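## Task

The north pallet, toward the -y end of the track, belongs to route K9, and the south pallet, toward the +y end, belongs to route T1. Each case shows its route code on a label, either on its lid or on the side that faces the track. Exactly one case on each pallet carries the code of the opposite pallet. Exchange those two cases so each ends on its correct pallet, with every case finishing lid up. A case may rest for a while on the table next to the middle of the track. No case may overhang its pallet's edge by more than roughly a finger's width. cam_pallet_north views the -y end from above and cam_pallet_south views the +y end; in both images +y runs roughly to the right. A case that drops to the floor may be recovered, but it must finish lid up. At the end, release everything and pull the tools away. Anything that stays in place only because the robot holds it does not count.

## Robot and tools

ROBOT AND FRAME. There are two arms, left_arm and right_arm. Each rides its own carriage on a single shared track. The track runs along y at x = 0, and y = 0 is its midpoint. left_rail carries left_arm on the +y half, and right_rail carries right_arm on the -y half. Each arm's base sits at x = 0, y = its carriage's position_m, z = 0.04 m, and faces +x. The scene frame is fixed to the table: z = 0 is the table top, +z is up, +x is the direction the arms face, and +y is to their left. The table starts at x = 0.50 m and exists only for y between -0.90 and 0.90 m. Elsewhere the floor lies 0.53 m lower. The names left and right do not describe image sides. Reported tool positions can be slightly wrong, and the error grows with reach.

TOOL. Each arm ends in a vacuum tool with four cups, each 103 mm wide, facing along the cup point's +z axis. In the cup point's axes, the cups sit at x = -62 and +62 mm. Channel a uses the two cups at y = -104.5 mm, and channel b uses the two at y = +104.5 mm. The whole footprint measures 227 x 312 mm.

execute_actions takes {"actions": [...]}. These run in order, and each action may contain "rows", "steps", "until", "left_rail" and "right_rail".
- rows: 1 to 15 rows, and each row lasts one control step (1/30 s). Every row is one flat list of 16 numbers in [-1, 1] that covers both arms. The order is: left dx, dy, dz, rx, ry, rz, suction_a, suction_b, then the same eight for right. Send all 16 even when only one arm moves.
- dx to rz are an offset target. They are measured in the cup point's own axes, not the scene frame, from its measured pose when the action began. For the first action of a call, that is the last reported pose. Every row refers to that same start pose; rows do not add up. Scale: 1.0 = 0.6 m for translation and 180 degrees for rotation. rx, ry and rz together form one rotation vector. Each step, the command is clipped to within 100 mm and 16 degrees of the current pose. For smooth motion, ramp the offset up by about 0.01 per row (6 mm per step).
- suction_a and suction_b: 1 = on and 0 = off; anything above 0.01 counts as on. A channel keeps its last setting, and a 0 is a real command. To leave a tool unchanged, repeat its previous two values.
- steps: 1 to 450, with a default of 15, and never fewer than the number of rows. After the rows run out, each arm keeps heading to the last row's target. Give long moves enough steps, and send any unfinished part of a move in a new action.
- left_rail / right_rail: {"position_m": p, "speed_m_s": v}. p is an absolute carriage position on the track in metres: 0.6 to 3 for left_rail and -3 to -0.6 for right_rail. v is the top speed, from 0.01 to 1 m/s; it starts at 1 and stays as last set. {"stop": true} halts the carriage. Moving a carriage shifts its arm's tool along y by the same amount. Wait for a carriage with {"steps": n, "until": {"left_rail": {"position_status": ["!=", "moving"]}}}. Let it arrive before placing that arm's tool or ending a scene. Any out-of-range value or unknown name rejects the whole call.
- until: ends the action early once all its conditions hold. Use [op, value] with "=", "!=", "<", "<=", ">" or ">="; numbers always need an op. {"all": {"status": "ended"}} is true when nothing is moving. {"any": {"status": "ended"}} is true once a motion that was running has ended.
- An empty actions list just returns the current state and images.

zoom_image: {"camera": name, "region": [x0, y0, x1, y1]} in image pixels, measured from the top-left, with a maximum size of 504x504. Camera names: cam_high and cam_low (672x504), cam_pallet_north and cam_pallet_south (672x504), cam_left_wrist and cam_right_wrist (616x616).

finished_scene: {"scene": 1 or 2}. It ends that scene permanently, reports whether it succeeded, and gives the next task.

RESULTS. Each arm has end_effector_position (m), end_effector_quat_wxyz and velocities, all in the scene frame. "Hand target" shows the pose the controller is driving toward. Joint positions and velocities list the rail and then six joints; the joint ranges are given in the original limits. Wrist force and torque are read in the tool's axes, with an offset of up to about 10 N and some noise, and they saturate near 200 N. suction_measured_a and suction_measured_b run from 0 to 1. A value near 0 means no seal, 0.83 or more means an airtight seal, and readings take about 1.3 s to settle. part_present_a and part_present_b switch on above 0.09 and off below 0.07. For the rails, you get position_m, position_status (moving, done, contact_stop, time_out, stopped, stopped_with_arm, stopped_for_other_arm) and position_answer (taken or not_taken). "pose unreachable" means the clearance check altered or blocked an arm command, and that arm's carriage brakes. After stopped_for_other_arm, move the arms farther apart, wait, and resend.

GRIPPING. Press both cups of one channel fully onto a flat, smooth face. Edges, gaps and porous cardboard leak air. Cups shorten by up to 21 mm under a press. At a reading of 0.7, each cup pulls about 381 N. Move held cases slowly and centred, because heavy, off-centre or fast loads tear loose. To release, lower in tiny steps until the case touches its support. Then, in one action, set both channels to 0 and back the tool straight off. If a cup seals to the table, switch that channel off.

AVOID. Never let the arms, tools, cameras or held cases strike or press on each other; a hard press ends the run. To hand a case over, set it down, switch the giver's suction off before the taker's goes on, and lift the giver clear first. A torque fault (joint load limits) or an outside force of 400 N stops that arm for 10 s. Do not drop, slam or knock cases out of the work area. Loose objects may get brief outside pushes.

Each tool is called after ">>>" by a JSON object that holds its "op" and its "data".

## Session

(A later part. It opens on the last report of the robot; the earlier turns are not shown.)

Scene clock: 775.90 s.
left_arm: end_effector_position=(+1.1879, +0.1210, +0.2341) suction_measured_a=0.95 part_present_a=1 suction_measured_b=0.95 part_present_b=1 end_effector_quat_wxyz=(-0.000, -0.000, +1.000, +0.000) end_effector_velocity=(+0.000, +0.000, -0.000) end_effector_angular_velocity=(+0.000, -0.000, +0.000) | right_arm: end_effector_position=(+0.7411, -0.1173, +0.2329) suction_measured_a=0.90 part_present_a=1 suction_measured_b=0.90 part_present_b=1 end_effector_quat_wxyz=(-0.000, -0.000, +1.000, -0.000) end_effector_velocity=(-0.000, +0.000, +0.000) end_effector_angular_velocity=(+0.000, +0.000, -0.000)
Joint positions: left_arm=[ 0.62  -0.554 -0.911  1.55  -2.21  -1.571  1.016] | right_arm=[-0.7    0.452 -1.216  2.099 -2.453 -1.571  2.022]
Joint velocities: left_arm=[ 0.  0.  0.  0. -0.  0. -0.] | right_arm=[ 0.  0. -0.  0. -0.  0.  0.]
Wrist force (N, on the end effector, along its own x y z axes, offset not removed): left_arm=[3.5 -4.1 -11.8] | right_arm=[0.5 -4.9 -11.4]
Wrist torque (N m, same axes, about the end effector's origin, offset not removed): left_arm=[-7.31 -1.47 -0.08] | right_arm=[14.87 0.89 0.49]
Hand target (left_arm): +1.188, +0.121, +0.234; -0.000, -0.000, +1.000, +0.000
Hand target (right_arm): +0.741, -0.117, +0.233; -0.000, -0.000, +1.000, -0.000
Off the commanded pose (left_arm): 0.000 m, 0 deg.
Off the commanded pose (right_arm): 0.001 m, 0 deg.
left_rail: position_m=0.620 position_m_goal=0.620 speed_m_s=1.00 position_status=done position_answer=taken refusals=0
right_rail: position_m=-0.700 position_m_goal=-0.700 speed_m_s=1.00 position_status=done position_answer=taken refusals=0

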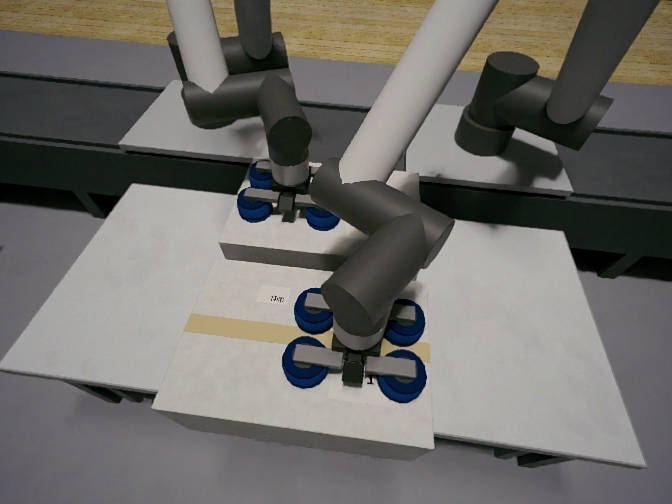

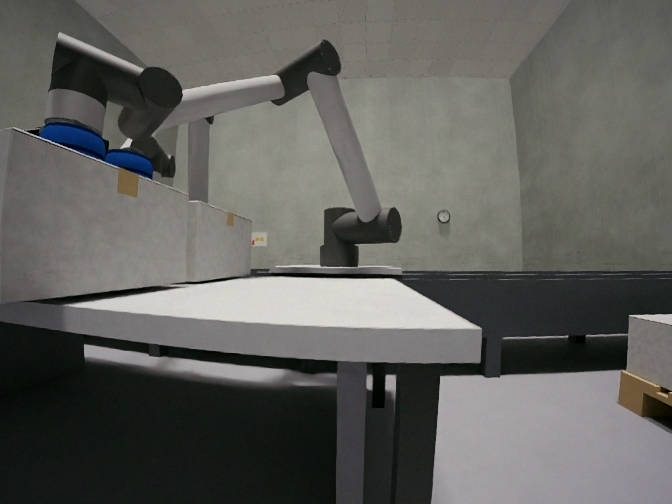

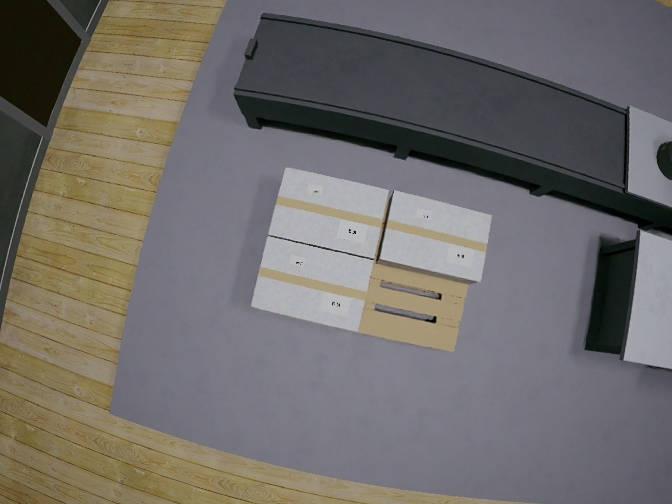

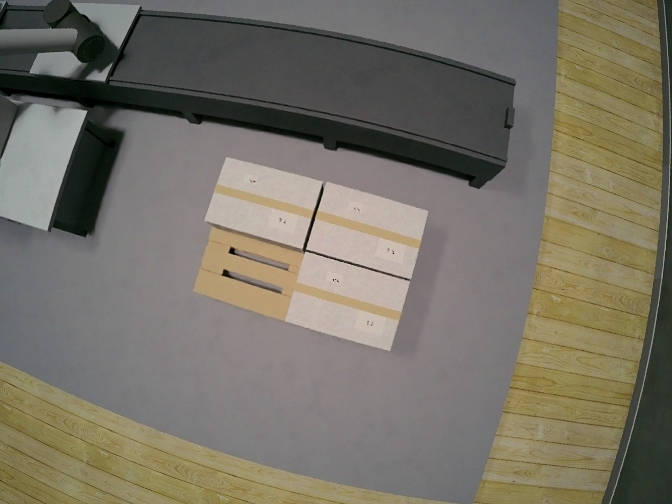

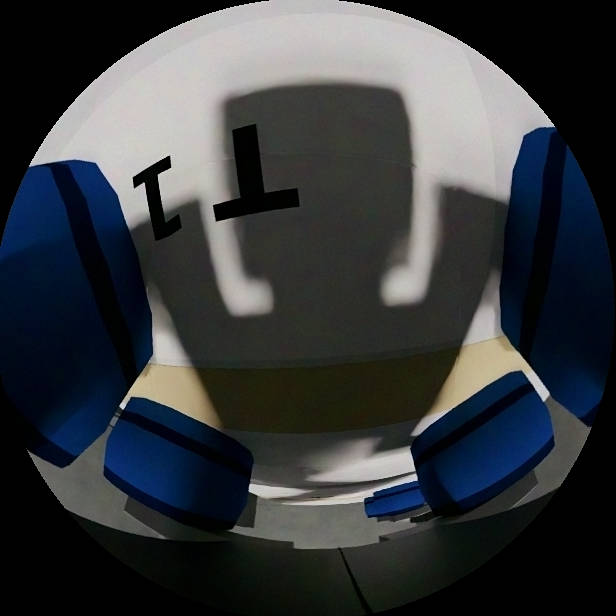

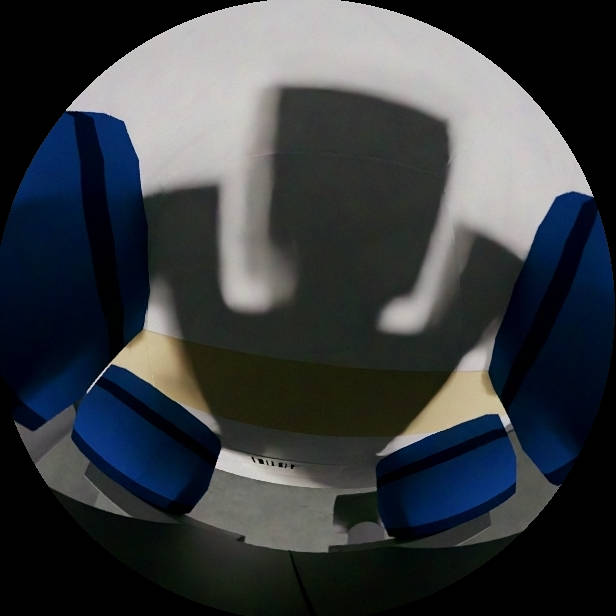

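>>> {"op": "zoom_image", "data": {"camera": "cam_pallet_north", "region": [240, 155, 500, 365]}}

>>> {"op": "zoom_image", "data": {"camera": "cam_pallet_south", "region": [180, 145, 440, 360]}}

Region (240, 155, 500, 365) of cam_pallet_north's 672x504 image, scaled by 1.938, with more detail than that image has; it fills the top 407 rows of this view, and the rest is white.

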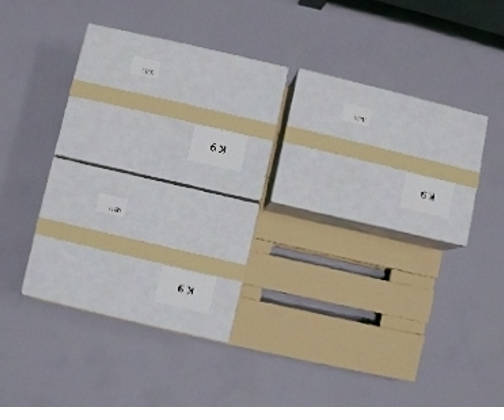

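Region (180, 145, 440, 360) of cam_pallet_south's 672x504 image, scaled by 1.938, with more detail than that image has; it fills the top 417 rows of this view, and the rest is white.

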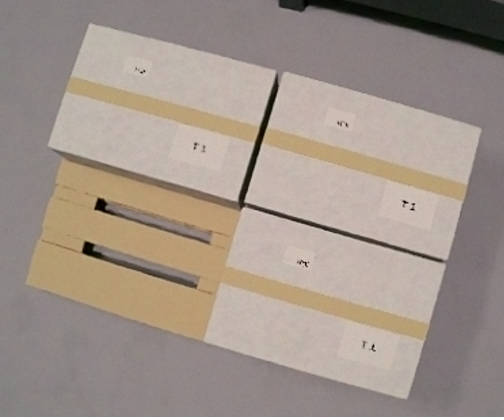

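>>> {"op": "execute_actions", "data": {"actions": [
{"left_rail":{"position_m":0.92,"speed_m_s":0.45},"right_rail":{"position_m":-1.0,"speed_m_s":0.45},"steps":14,"rows":[
[0,0,-0.0004,0,0,0,1,1,0,0,-0.0004,0,0,0,1,1],
[0,0,-0.00258,0,0,0,1,1,0,0,-0.00258,0,0,0,1,1],
[0,0,-0.00688,0,0,0,1,1,0,0,-0.00688,0,0,0,1,1],
[0,0,-0.0125,0,0,0,1,1,0,0,-0.0125,0,0,0,1,1],
[0,0,-0.01812,0,0,0,1,1,0,0,-0.01812,0,0,0,1,1],
[0,0,-0.02241,0,0,0,1,1,0,0,-0.02241,0,0,0,1,1],
[0,0,-0.0246,0,0,0,1,1,0,0,-0.0246,0,0,0,1,1],
[0,0,-0.025,0,0,0,1,1,0,0,-0.025,0,0,0,1,1]]},
{"left_rail":{"position_m":2.52,"speed_m_s":1.0},"right_rail":{"position_m":-2.6,"speed_m_s":1.0},"steps":15,"until":{"all":{"status":"ended"}},"rows":[
[0,0,-0.0011,0,0,0,1,1,0,0,-0.0011,0,0,0,1,1],
[0,0,-0.0011,0,0,0,1,1,0,0,-0.0011,0,0,0,1,1],
[-0.00002,0.00005,-0.0011,0,0,0,1,1,-0.00017,-0.00005,-0.0011,0,0,0,1,1],
[-0.00018,0.00049,-0.0011,0,0,0,1,1,-0.00168,-0.00048,-0.0011,0,0,0,1,1],
[-0.00062,0.00167,-0.0011,0,0,0,1,1,-0.00574,-0.00165,-0.0011,0,0,0,1,1],
[-0.00144,0.00386,-0.0011,0,0,0,1,1,-0.01331,-0.00383,-0.0011,0,0,0,1,1],
[-0.00271,0.00725,-0.0011,0,0,0,1,1,-0.02501,-0.00719,-0.0011,0,0,0,1,1],
[-0.00444,0.01191,-0.0011,0,0,0,1,1,-0.04105,-0.01179,-0.0011,0,0,0,1,1],
[-0.00662,0.01775,-0.0011,0,0,0,1,1,-0.06121,-0.01758,-0.0011,0,0,0,1,1],
[-0.00918,0.02462,-0.0011,0,0,0,1,1,-0.08488,-0.02438,-0.0011,0,0,0,1,1],
[-0.01202,0.03223,-0.0011,0,0,0,1,1,-0.1111,-0.03192,-0.0011,0,0,0,1,1],
[-0.015,0.04022,-0.0011,0,0,0,1,1,-0.13867,-0.03984,-0.0011,0,0,0,1,1],
[-0.018,0.04826,-0.0011,0,0,0,1,1,-0.1664,-0.0478,-0.0011,0,0,0,1,1],
[-0.021,0.05631,-0.0011,0,0,0,1,1,-0.19413,-0.05577,-0.0011,0,0,0,1,1],
[-0.02579,0.06914,-0.0011,0,0,0,1,1,-0.23837,-0.06848,-0.0011,0,0,0,1,1]]},
{"steps":50,"until":{"left_rail":{"position_status":"moving","position_m":[">",1.15]},"right_rail":{"position_status":"moving","position_m":["<",-1.23]}}},
{"steps":15,"until":{"all":{"status":"ended"}},"rows":[
[-0.01479,0.03966,0,0,0,0,1,1,-0.13675,-0.03928,0,0,0,0,1,1],
[-0.01779,0.04771,0,0,0,0,1,1,-0.16448,-0.04725,0,0,0,0,1,1],
[-0.02079,0.05575,0,0,0,0,1,1,-0.19221,-0.05522,0,0,0,0,1,1],
[-0.02379,0.0638,0,0,0,0,1,1,-0.21995,-0.06319,0,0,0,0,1,1],
[-0.02679,0.07184,0,0,0,0,1,1,-0.24768,-0.07115,0,0,0,0,1,1],
[-0.02979,0.07988,0,0,0,0,1,1,-0.27541,-0.07912,0,0,0,0,1,1],
[-0.03279,0.08793,0,0,0,0,1,1,-0.30315,-0.08709,0,0,0,0,1,1],
[-0.03579,0.09597,0,0,0,0,1,1,-0.33088,-0.09505,0,0,0,0,1,1],
[-0.03879,0.10402,0,0,0,0,1,1,-0.35861,-0.10302,0,0,0,0,1,1],
[-0.04179,0.11206,0,0,0,0,1,1,-0.38635,-0.11099,0,0,0,0,1,1],
[-0.04479,0.1201,0.00111,0,0,0,1,1,-0.41405,-0.11895,0.0011,0,0,0,1,1],
[-0.04777,0.12815,0.00443,0,0,0,1,1,-0.44158,-0.12692,0.00441,0,0,0,1,1],
[-0.05071,0.13619,0.00993,0,0,0,1,1,-0.46878,-0.13489,0.0099,0,0,0,1,1],
[-0.0536,0.14424,0.01759,0,0,0,1,1,-0.49546,-0.14286,0.01754,0,0,0,1,1],
[-0.05641,0.15228,0.02736,0,0,0,1,1,-0.52147,-0.15082,0.02728,0,0,0,1,1]]},
{"steps":15,"until":{"all":{"status":"ended"}},"rows":[
[-0.01478,0.0413,0.03489,0,0,0,1,1,-0.1366,-0.0409,0.03478,0,0,0,1,1],
[-0.01739,0.04934,0.04868,0,0,0,1,1,-0.16079,-0.04887,0.04853,0,0,0,1,1],
[-0.01989,0.05739,0.06436,0,0,0,1,1,-0.18384,-0.05684,0.06416,0,0,0,1,1],
[-0.02224,0.06543,0.08184,0,0,0,1,1,-0.20561,-0.0648,0.08158,0,0,0,1,1],
[-0.02444,0.07347,0.101,0,0,0,1,1,-0.22597,-0.07277,0.10069,0,0,0,1,1],
[-0.02648,0.08152,0.12172,0,0,0,1,1,-0.24479,-0.08074,0.12135,0,0,0,1,1],
[-0.02834,0.08956,0.14389,0,0,0,1,1,-0.26196,-0.0887,0.14345,0,0,0,1,1],
[-0.03,0.09761,0.16736,0,0,0,1,1,-0.27736,-0.09667,0.16685,0,0,0,1,1],
[-0.03147,0.10565,0.19199,0,0,0,1,1,-0.29091,-0.10464,0.1914,0,0,0,1,1],
[-0.03272,0.11369,0.21762,0,0,0,1,1,-0.30252,-0.11261,0.21695,0,0,0,1,1],
[-0.03376,0.12174,0.24411,0,0,0,1,1,-0.31211,-0.12057,0.24335,0,0,0,1,1],
[-0.03458,0.12978,0.27127,0,0,0,1,1,-0.31964,-0.12854,0.27044,0,0,0,1,1],
[-0.03516,0.13783,0.29896,0,0,0,1,1,-0.32505,-0.13651,0.29804,0,0,0,1,1],
[-0.03551,0.14587,0.32699,0,0,0,1,1,-0.32831,-0.14447,0.32598,0,0,0,1,1],
[-0.03563,0.15391,0.35519,0,0,0,1,1,-0.3294,-0.15244,0.3541,0,0,0,1,1]]},
{"steps":25,"until":{"all":{"status":"ended"}},"rows":[
[-0.00269,0.04131,0.13972,0,0,0.00014,1,1,-0.02485,-0.04091,0.13929,0,0,0.00003,1,1],
[-0.00269,0.04935,0.16796,0,0,0.00093,1,1,-0.02485,-0.04888,0.16744,0,0,0.00019,1,1],
[-0.00269,0.05739,0.19619,0,0,0.00261,1,1,-0.02485,-0.05684,0.19559,0,0,0.00054,1,1],
[-0.00269,0.06544,0.22443,0,0,0.00508,1,1,-0.02485,-0.06481,0.22373,0,0,0.00105,1,1],
[-0.00269,0.07348,0.25266,0,0,0.008,1,1,-0.02485,-0.07278,0.25188,0,0,0.00165,1,1],
[-0.00269,0.08148,0.28072,0,0,0.01092,1,1,-0.02485,-0.0807,0.27985,0,0,0.00225,1,1],
[-0.00269,0.08908,0.30741,0,0,0.01339,1,1,-0.02485,-0.08823,0.30647,0,0,0.00276,1,1],
[-0.00269,0.09595,0.33151,0,0,0.01507,1,1,-0.02485,-0.09503,0.33049,0,0,0.00311,1,1],
[-0.00269,0.1018,0.35204,0,0,0.01586,1,1,-0.02485,-0.10082,0.35096,0,0,0.00327,1,1],
[-0.00269,0.10645,0.36837,0,0,0.016,1,1,-0.02485,-0.10543,0.36723,0,0,0.0033,1,1],
[-0.00269,0.10984,0.38027,0,0,0.016,1,1,-0.02485,-0.10879,0.3791,0,0,0.0033,1,1],
[-0.00269,0.11204,0.38798,0,0,0.016,1,1,-0.02485,-0.11096,0.38679,0,0,0.0033,1,1],
[-0.00269,0.11321,0.39212,0,0,0.016,1,1,-0.02485,-0.11213,0.39091,0,0,0.0033,1,1],
[-0.00269,0.11365,0.39366,0,0,0.016,1,1,-0.02485,-0.11256,0.39244,0,0,0.0033,1,1],
[-0.00269,0.1137,0.39383,0,0,0.016,1,1,-0.02485,-0.11261,0.39262,0,0,0.0033,1,1]]},
{"steps":1,"rows":[[0,0.004,0.0141,0,0,0.0003,1,1,0,-0.004,0.0141,0,0,0,1,1]]}
]}}

Scene clock: 898.53 s.
left_arm: end_effector_position=(+1.2407, +2.2635, -0.1350) suction_measured_a=0.95 part_present_a=1 suction_measured_b=0.95 part_present_b=1 end_effector_quat_wxyz=(-0.002, +0.024, +1.000, +0.001) end_effector_velocity=(+0.012, -0.002, -0.036) end_effector_angular_velocity=(-0.012, -0.009, -0.012) | right_arm: end_effector_position=(+1.2598, -2.2653, -0.1336) suction_measured_a=0.90 part_present_a=1 suction_measured_b=0.90 part_present_b=1 end_effector_quat_wxyz=(+0.001, +0.006, +1.000, -0.001) end_effector_velocity=(+0.010, +0.000, -0.036) end_effector_angular_velocity=(+0.010, -0.007, +0.005)
Joint positions: left_arm=[ 2.52  -0.364 -0.612  1.623 -2.578 -1.57   1.256] | right_arm=[-2.6    0.105 -0.59   1.56  -2.542 -1.573  1.688]
Joint velocities: left_arm=[-0.     0.004  0.043 -0.022 -0.033 -0.008  0.015] | right_arm=[ 0.    -0.003  0.041 -0.021 -0.028  0.009 -0.008]
Wrist force (N, on the end effector, along its own x y z axes, offset not removed): left_arm=[2.6 -12.3 0.2] | right_arm=[-0.8 3.1 -9.3]
Wrist torque (N m, same axes, about the end effector's origin, offset not removed): left_arm=[-6.84 -1.48 -0.05] | right_arm=[14.66 1.21 0.14]
Hand target (left_arm): +1.240, +2.266, -0.142; -0.002, +0.025, +1.000, +0.001
Hand target (right_arm): +1.259, -2.267, -0.141; +0.001, +0.006, +1.000, -0.001
Off the commanded pose (left_arm): 0.007 m, 0 deg.
Off the commanded pose (right_arm): 0.007 m, 0 deg.
left_rail: position_m=2.520 position_m_goal=2.520 speed_m_s=1.00 position_status=done position_answer=taken refusals=0
right_rail: position_m=-2.600 position_m_goal=-2.600 speed_m_s=1.00 position_status=done position_answer=taken refusals=0

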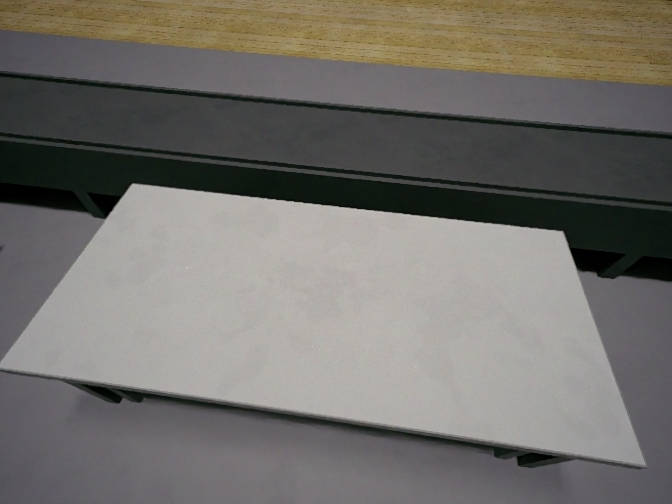

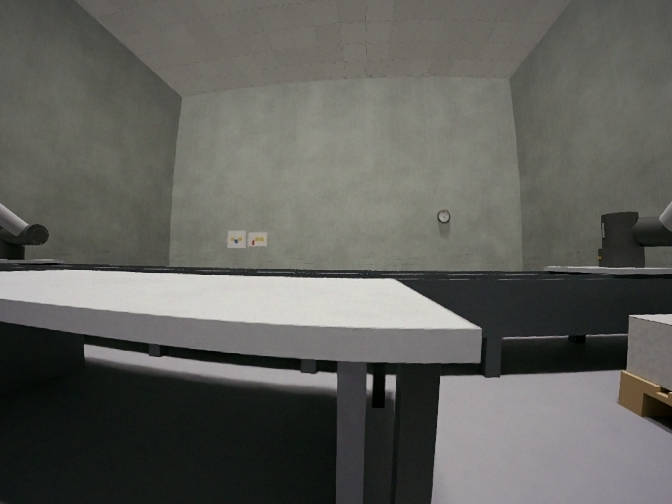

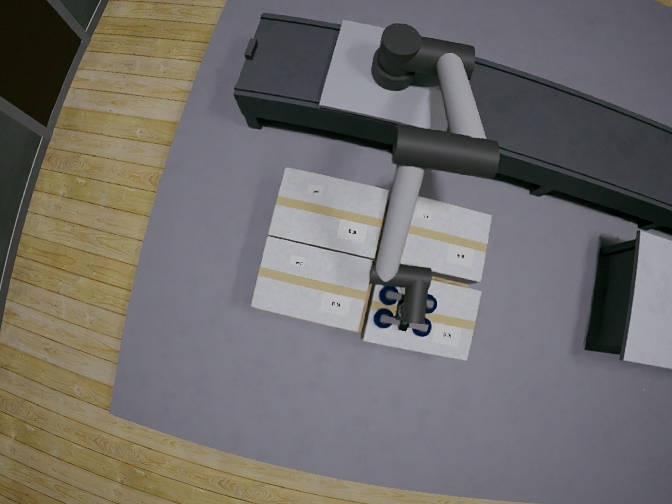

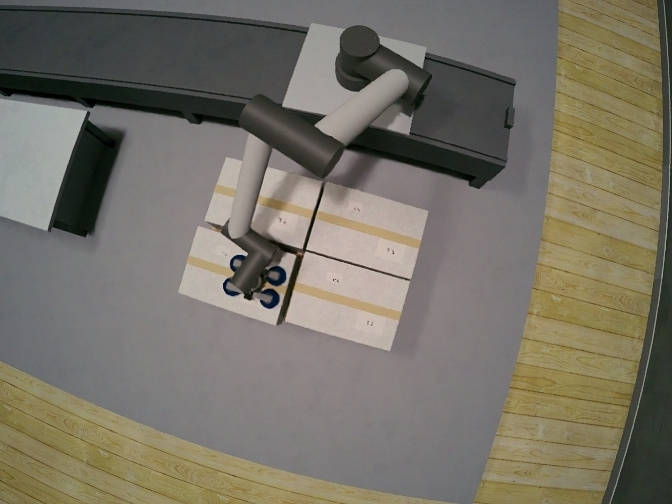

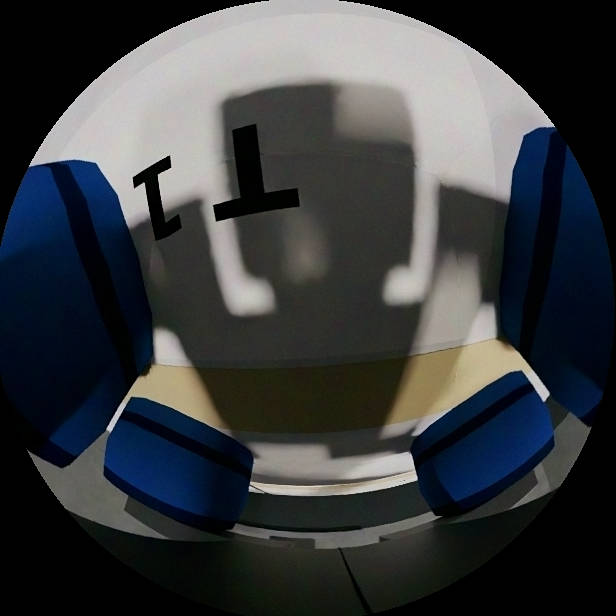

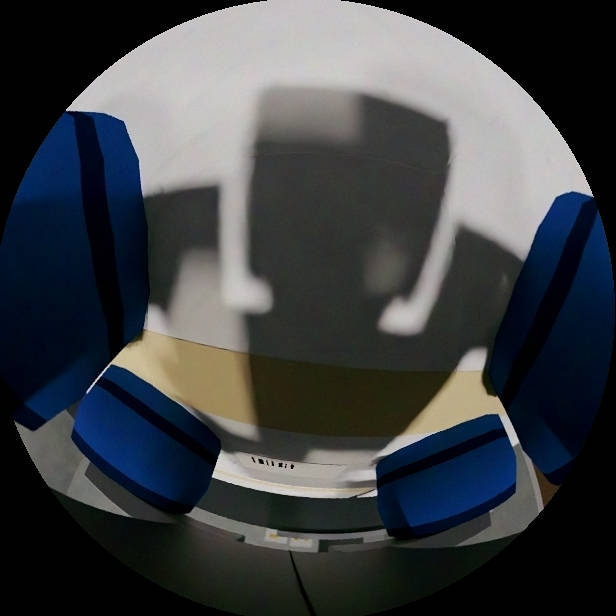

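Outbound passed cleanly. Get the settled state.

>>> {"op": "execute_actions", "data": {"actions": []}}

>>> {"op": "zoom_image", "data": {"camera": "cam_pallet_north", "region": [345, 250, 495, 370]}}

>>> {"op": "zoom_image", "data": {"camera": "cam_pallet_south", "region": [170, 210, 320, 335]}}

Scene clock: 906.53 s.
left_arm: end_effector_position=(+1.2402, +2.2660, -0.1420) suction_measured_a=0.95 part_present_a=1 suction_measured_b=0.95 part_present_b=1 end_effector_quat_wxyz=(-0.002, +0.025, +1.000, +0.001) end_effector_velocity=(-0.000, -0.000, +0.000) end_effector_angular_velocity=(-0.000, +0.000, -0.000) | right_arm: end_effector_position=(+1.2593, -2.2677, -0.1406) suction_measured_a=0.90 part_present_a=1 suction_measured_b=0.90 part_present_b=1 end_effector_quat_wxyz=(+0.001, +0.006, +1.000, -0.001) end_effector_velocity=(+0.000, -0.000, +0.000) end_effector_angular_velocity=(-0.000, -0.000, +0.000)
Joint positions: left_arm=[ 2.52  -0.362 -0.605  1.623 -2.584 -1.57   1.258] | right_arm=[-2.6    0.104 -0.584  1.56  -2.548 -1.573  1.687]
Joint velocities: left_arm=[ 0.  0. -0.  0. -0. -0.  0.] | right_arm=[ 0. -0. -0.  0.  0. -0. -0.]
Wrist force (N, on the end effector, along its own x y z axes, offset not removed): left_arm=[-1.1 0.6 -6.2] | right_arm=[-1.3 -0.6 -13.9]
Wrist torque (N m, same axes, about the end effector's origin, offset not removed): left_arm=[-6.88 -1.05 -0.17] | right_arm=[15.41 1.00 0.44]
Hand target (left_arm): +1.240, +2.266, -0.142; -0.002, +0.025, +1.000, +0.001
Hand target (right_arm): +1.259, -2.267, -0.141; +0.001, +0.006, +1.000, -0.001
Off the commanded pose (left_arm): 0.000 m, 0 deg.
Off the commanded pose (right_arm): 0.000 m, 0 deg.
left_rail: position_m=2.520 position_m_goal=2.520 speed_m_s=1.00 position_status=done position_answer=taken refusals=0
right_rail: position_m=-2.600 position_m_goal=-2.600 speed_m_s=1.00 position_status=done position_answer=taken refusals=0

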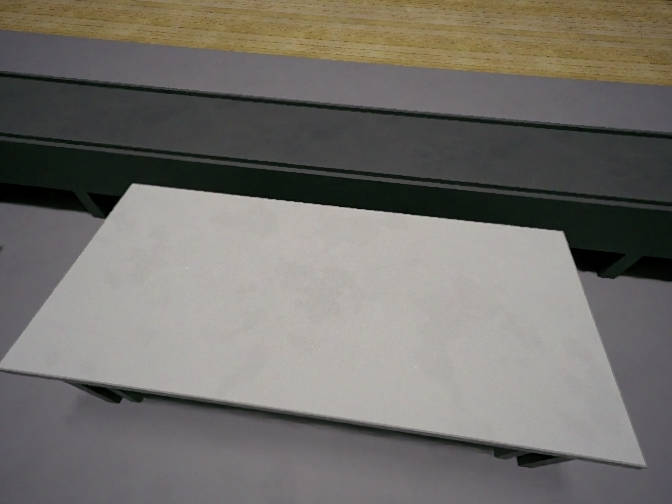

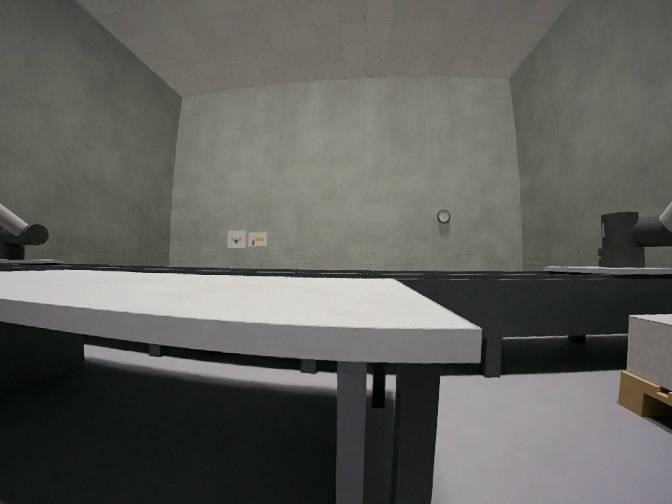

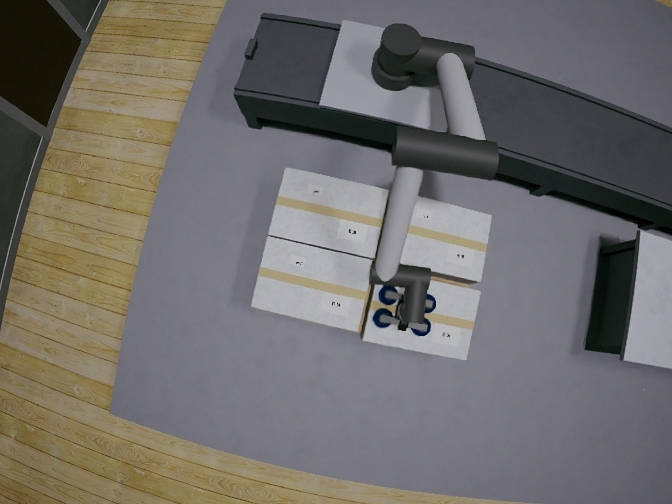

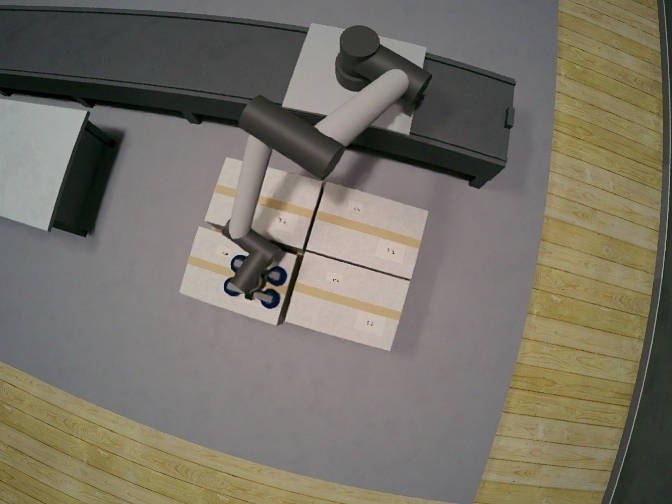

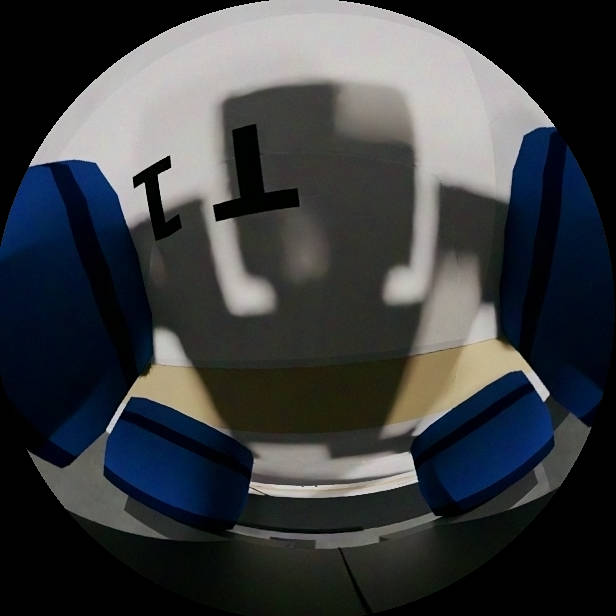

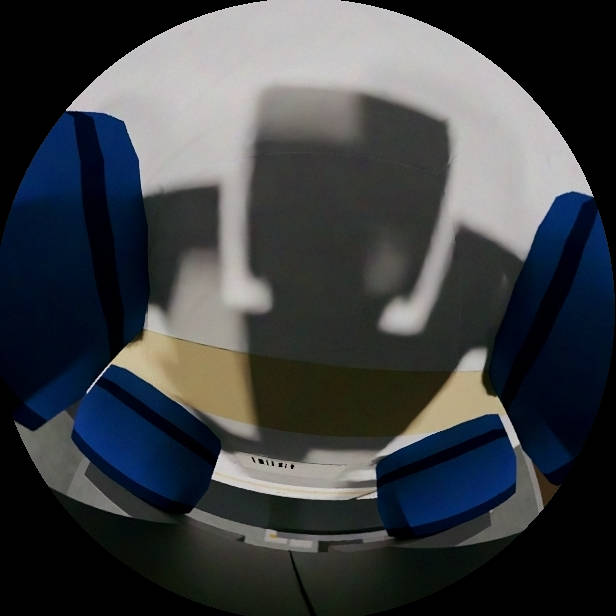

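Region (345, 250, 495, 370) of cam_pallet_north's 672x504 image, scaled by 3.360, with more detail than that image has; it fills the top 403 rows of this view, and the rest is white.

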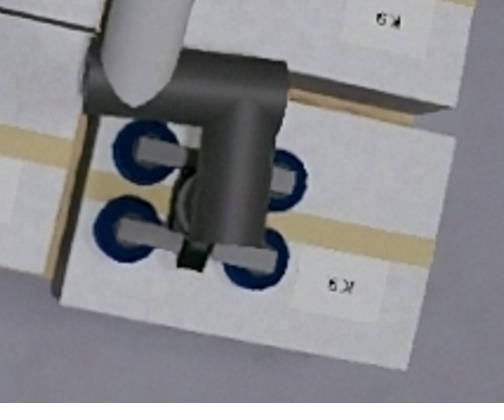

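Region (170, 210, 320, 335) of cam_pallet_south's 672x504 image, scaled by 3.360, with more detail than that image has.

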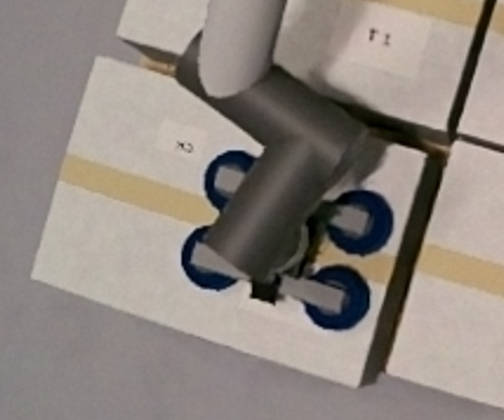

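>>> {"op": "zoom_image", "data": {"camera": "cam_pallet_north", "region": [345, 275, 415, 345]}}

>>> {"op": "zoom_image", "data": {"camera": "cam_pallet_north", "region": [425, 250, 495, 320]}}

>>> {"op": "zoom_image", "data": {"camera": "cam_pallet_south", "region": [255, 240, 335, 335]}}

>>> {"op": "zoom_image", "data": {"camera": "cam_pallet_south", "region": [175, 195, 245, 265]}}

Region (345, 275, 415, 345) of cam_pallet_north's 672x504 image, scaled by 7.200, with more detail than that image has.

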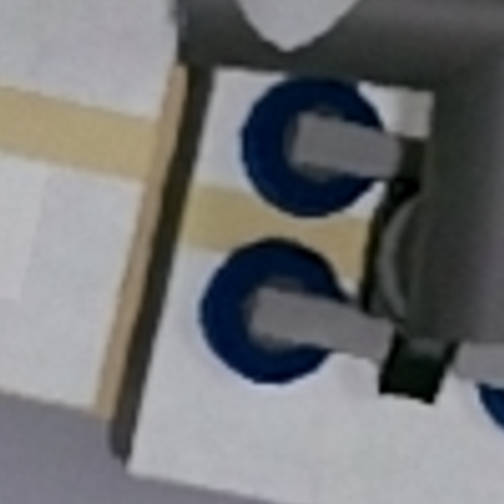

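Region (425, 250, 495, 320) of cam_pallet_north's 672x504 image, scaled by 7.200, with more detail than that image has.

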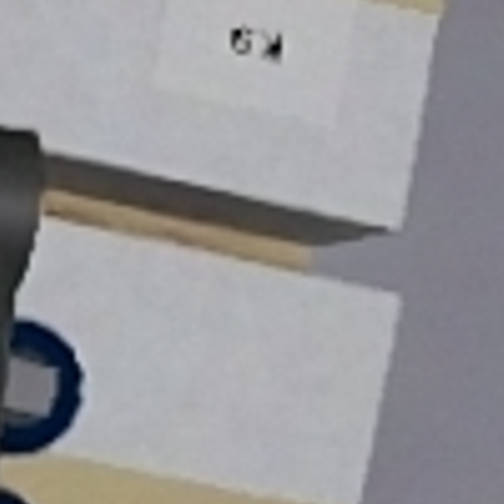

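Region (255, 240, 335, 335) of cam_pallet_south's 672x504 image, scaled by 5.305, with more detail than that image has; it fills the left 424 columns of this view, and the rest is white.

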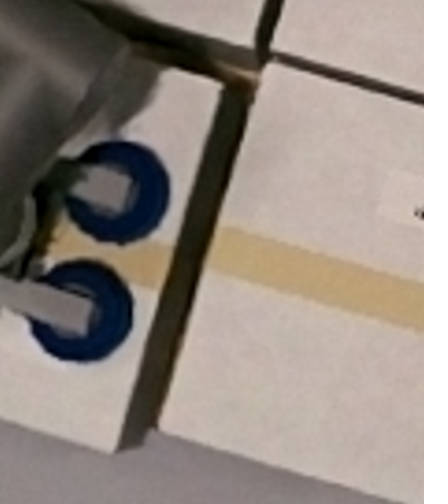

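Region (175, 195, 245, 265) of cam_pallet_south's 672x504 image, scaled by 7.200, with more detail than that image has.

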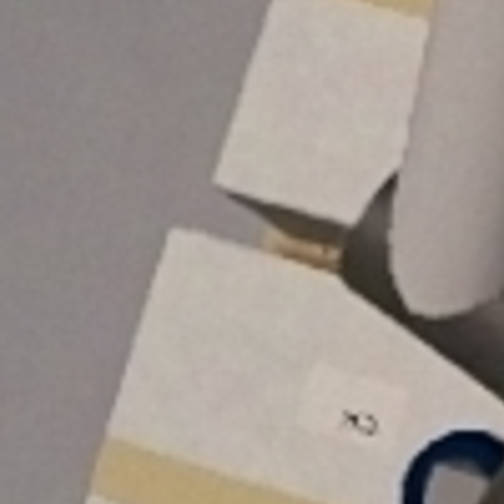

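>>> {"op": "execute_actions", "data": {"actions": [{"steps":8,"rows":[
[0.0008,0.00043,0.00046,0.00001,-0.00002,0,1,1,0.00099,-0.00038,0.00049,-0.00001,0.00001,0,1,1],
[0.00518,0.00276,0.00293,0.00006,-0.00014,0,1,1,0.00638,-0.00241,0.00317,-0.00007,0.00005,0,1,1],
[0.01376,0.00734,0.0078,0.00017,-0.00039,0,1,1,0.01697,-0.00642,0.00844,-0.00019,0.00014,0,1,1],
[0.025,0.01334,0.01417,0.0003,-0.0007,0,1,1,0.03084,-0.01167,0.01534,-0.00035,0.00025,0,1,1],
[0.03624,0.01933,0.02053,0.00043,-0.00101,0,1,1,0.0447,-0.01691,0.02223,-0.00051,0.00036,0,1,1],
[0.04483,0.02391,0.0254,0.00054,-0.00126,0,1,1,0.05529,-0.02092,0.0275,-0.00063,0.00045,0,1,1],
[0.0492,0.02624,0.02787,0.00059,-0.00138,0,1,1,0.06068,-0.02295,0.03018,-0.00069,0.00049,0,1,1],
[0.05,0.02667,0.02833,0.0006,-0.0014,0,1,1,0.06167,-0.02333,0.03067,-0.0007,0.0005,0,1,1]]}]}}

Scene clock: 1007.33 s.
left_arm: end_effector_position=(+1.2232, +2.2762, -0.1521) suction_measured_a=0.95 part_present_a=1 suction_measured_b=0.95 part_present_b=1 end_effector_quat_wxyz=(-0.001, +0.025, +1.000, +0.001) end_effector_velocity=(-0.134, +0.080, -0.079) end_effector_angular_velocity=(-0.002, +0.000, +0.000) | right_arm: end_effector_position=(+1.2381, -2.2756, -0.1513) suction_measured_a=0.90 part_present_a=1 suction_measured_b=0.90 part_present_b=1 end_effector_quat_wxyz=(-0.000, +0.006, +1.000, -0.001) end_effector_velocity=(-0.171, -0.059, -0.088) end_effector_angular_velocity=(+0.005, +0.031, +0.001)
Joint positions: left_arm=[ 2.52  -0.359 -0.607  1.654 -2.616 -1.57   1.261] | right_arm=[-2.6    0.099 -0.588  1.598 -2.58  -1.572  1.682]
Joint velocities: left_arm=[ 0.     0.023 -0.007  0.238 -0.232 -0.002  0.022] | right_arm=[ 0.    -0.035 -0.026  0.289 -0.233  0.008 -0.036]
Wrist force (N, on the end effector, along its own x y z axes, offset not removed): left_arm=[3.4 1.4 -9.4] | right_arm=[5.4 -7.8 -13.3]
Wrist torque (N m, same axes, about the end effector's origin, offset not removed): left_arm=[-7.37 -0.74 0.04] | right_arm=[14.80 0.59 0.30]
Hand target (left_arm): +1.211, +2.283, -0.159; +0.000, +0.025, +1.000, +0.000
Hand target (right_arm): +1.222, -2.281, -0.159; -0.001, +0.006, +1.000, -0.000
Off the commanded pose (left_arm): 0.016 m, 0 deg.
Off the commanded pose (right_arm): 0.019 m, 0 deg.
left_rail: position_m=2.520 position_m_goal=2.520 speed_m_s=1.00 position_status=done position_answer=taken refusals=0
right_rail: position_m=-2.600 position_m_goal=-2.600 speed_m_s=1.00 position_status=done position_answer=taken refusals=0

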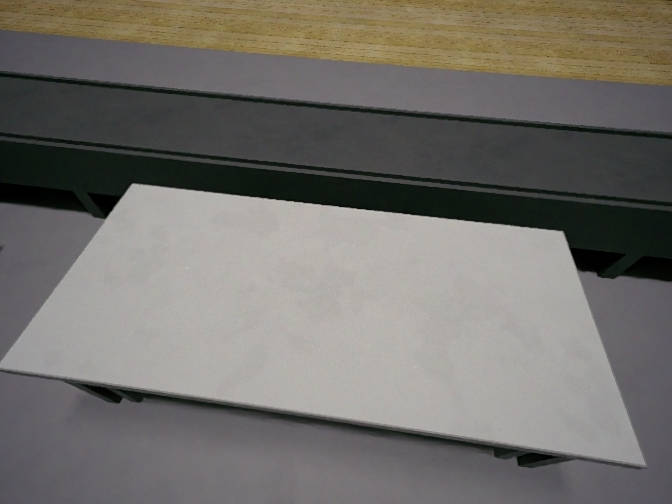

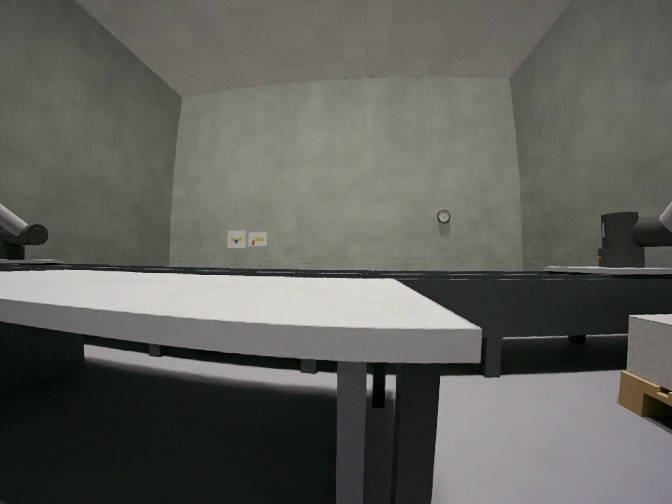

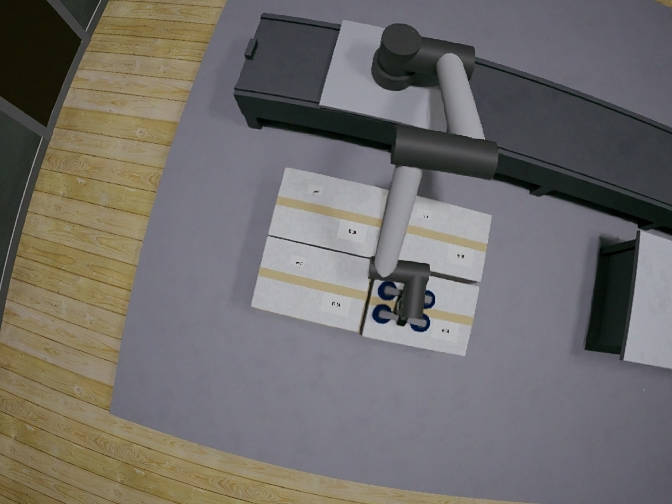

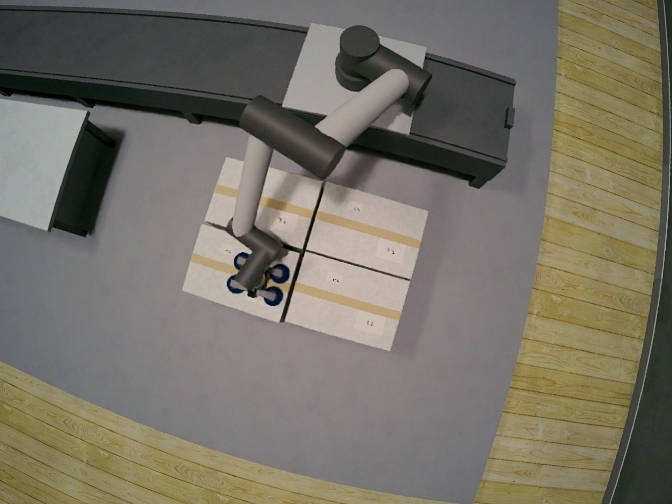

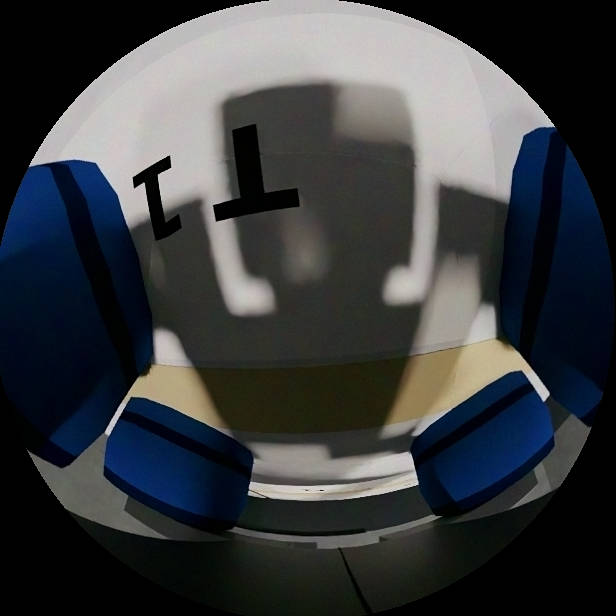

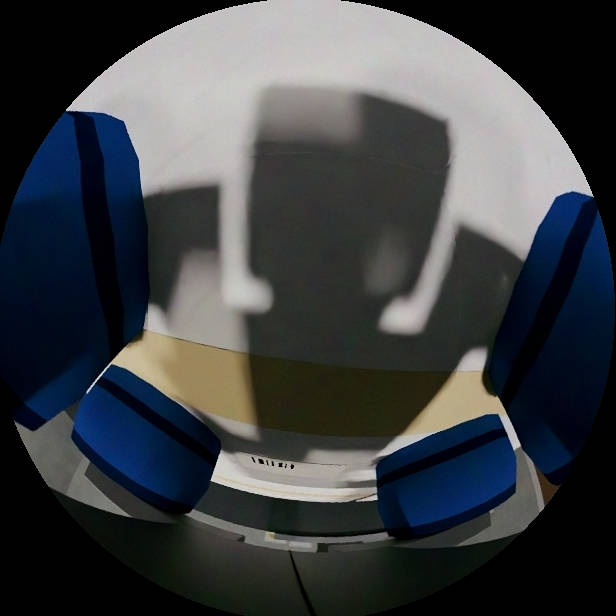

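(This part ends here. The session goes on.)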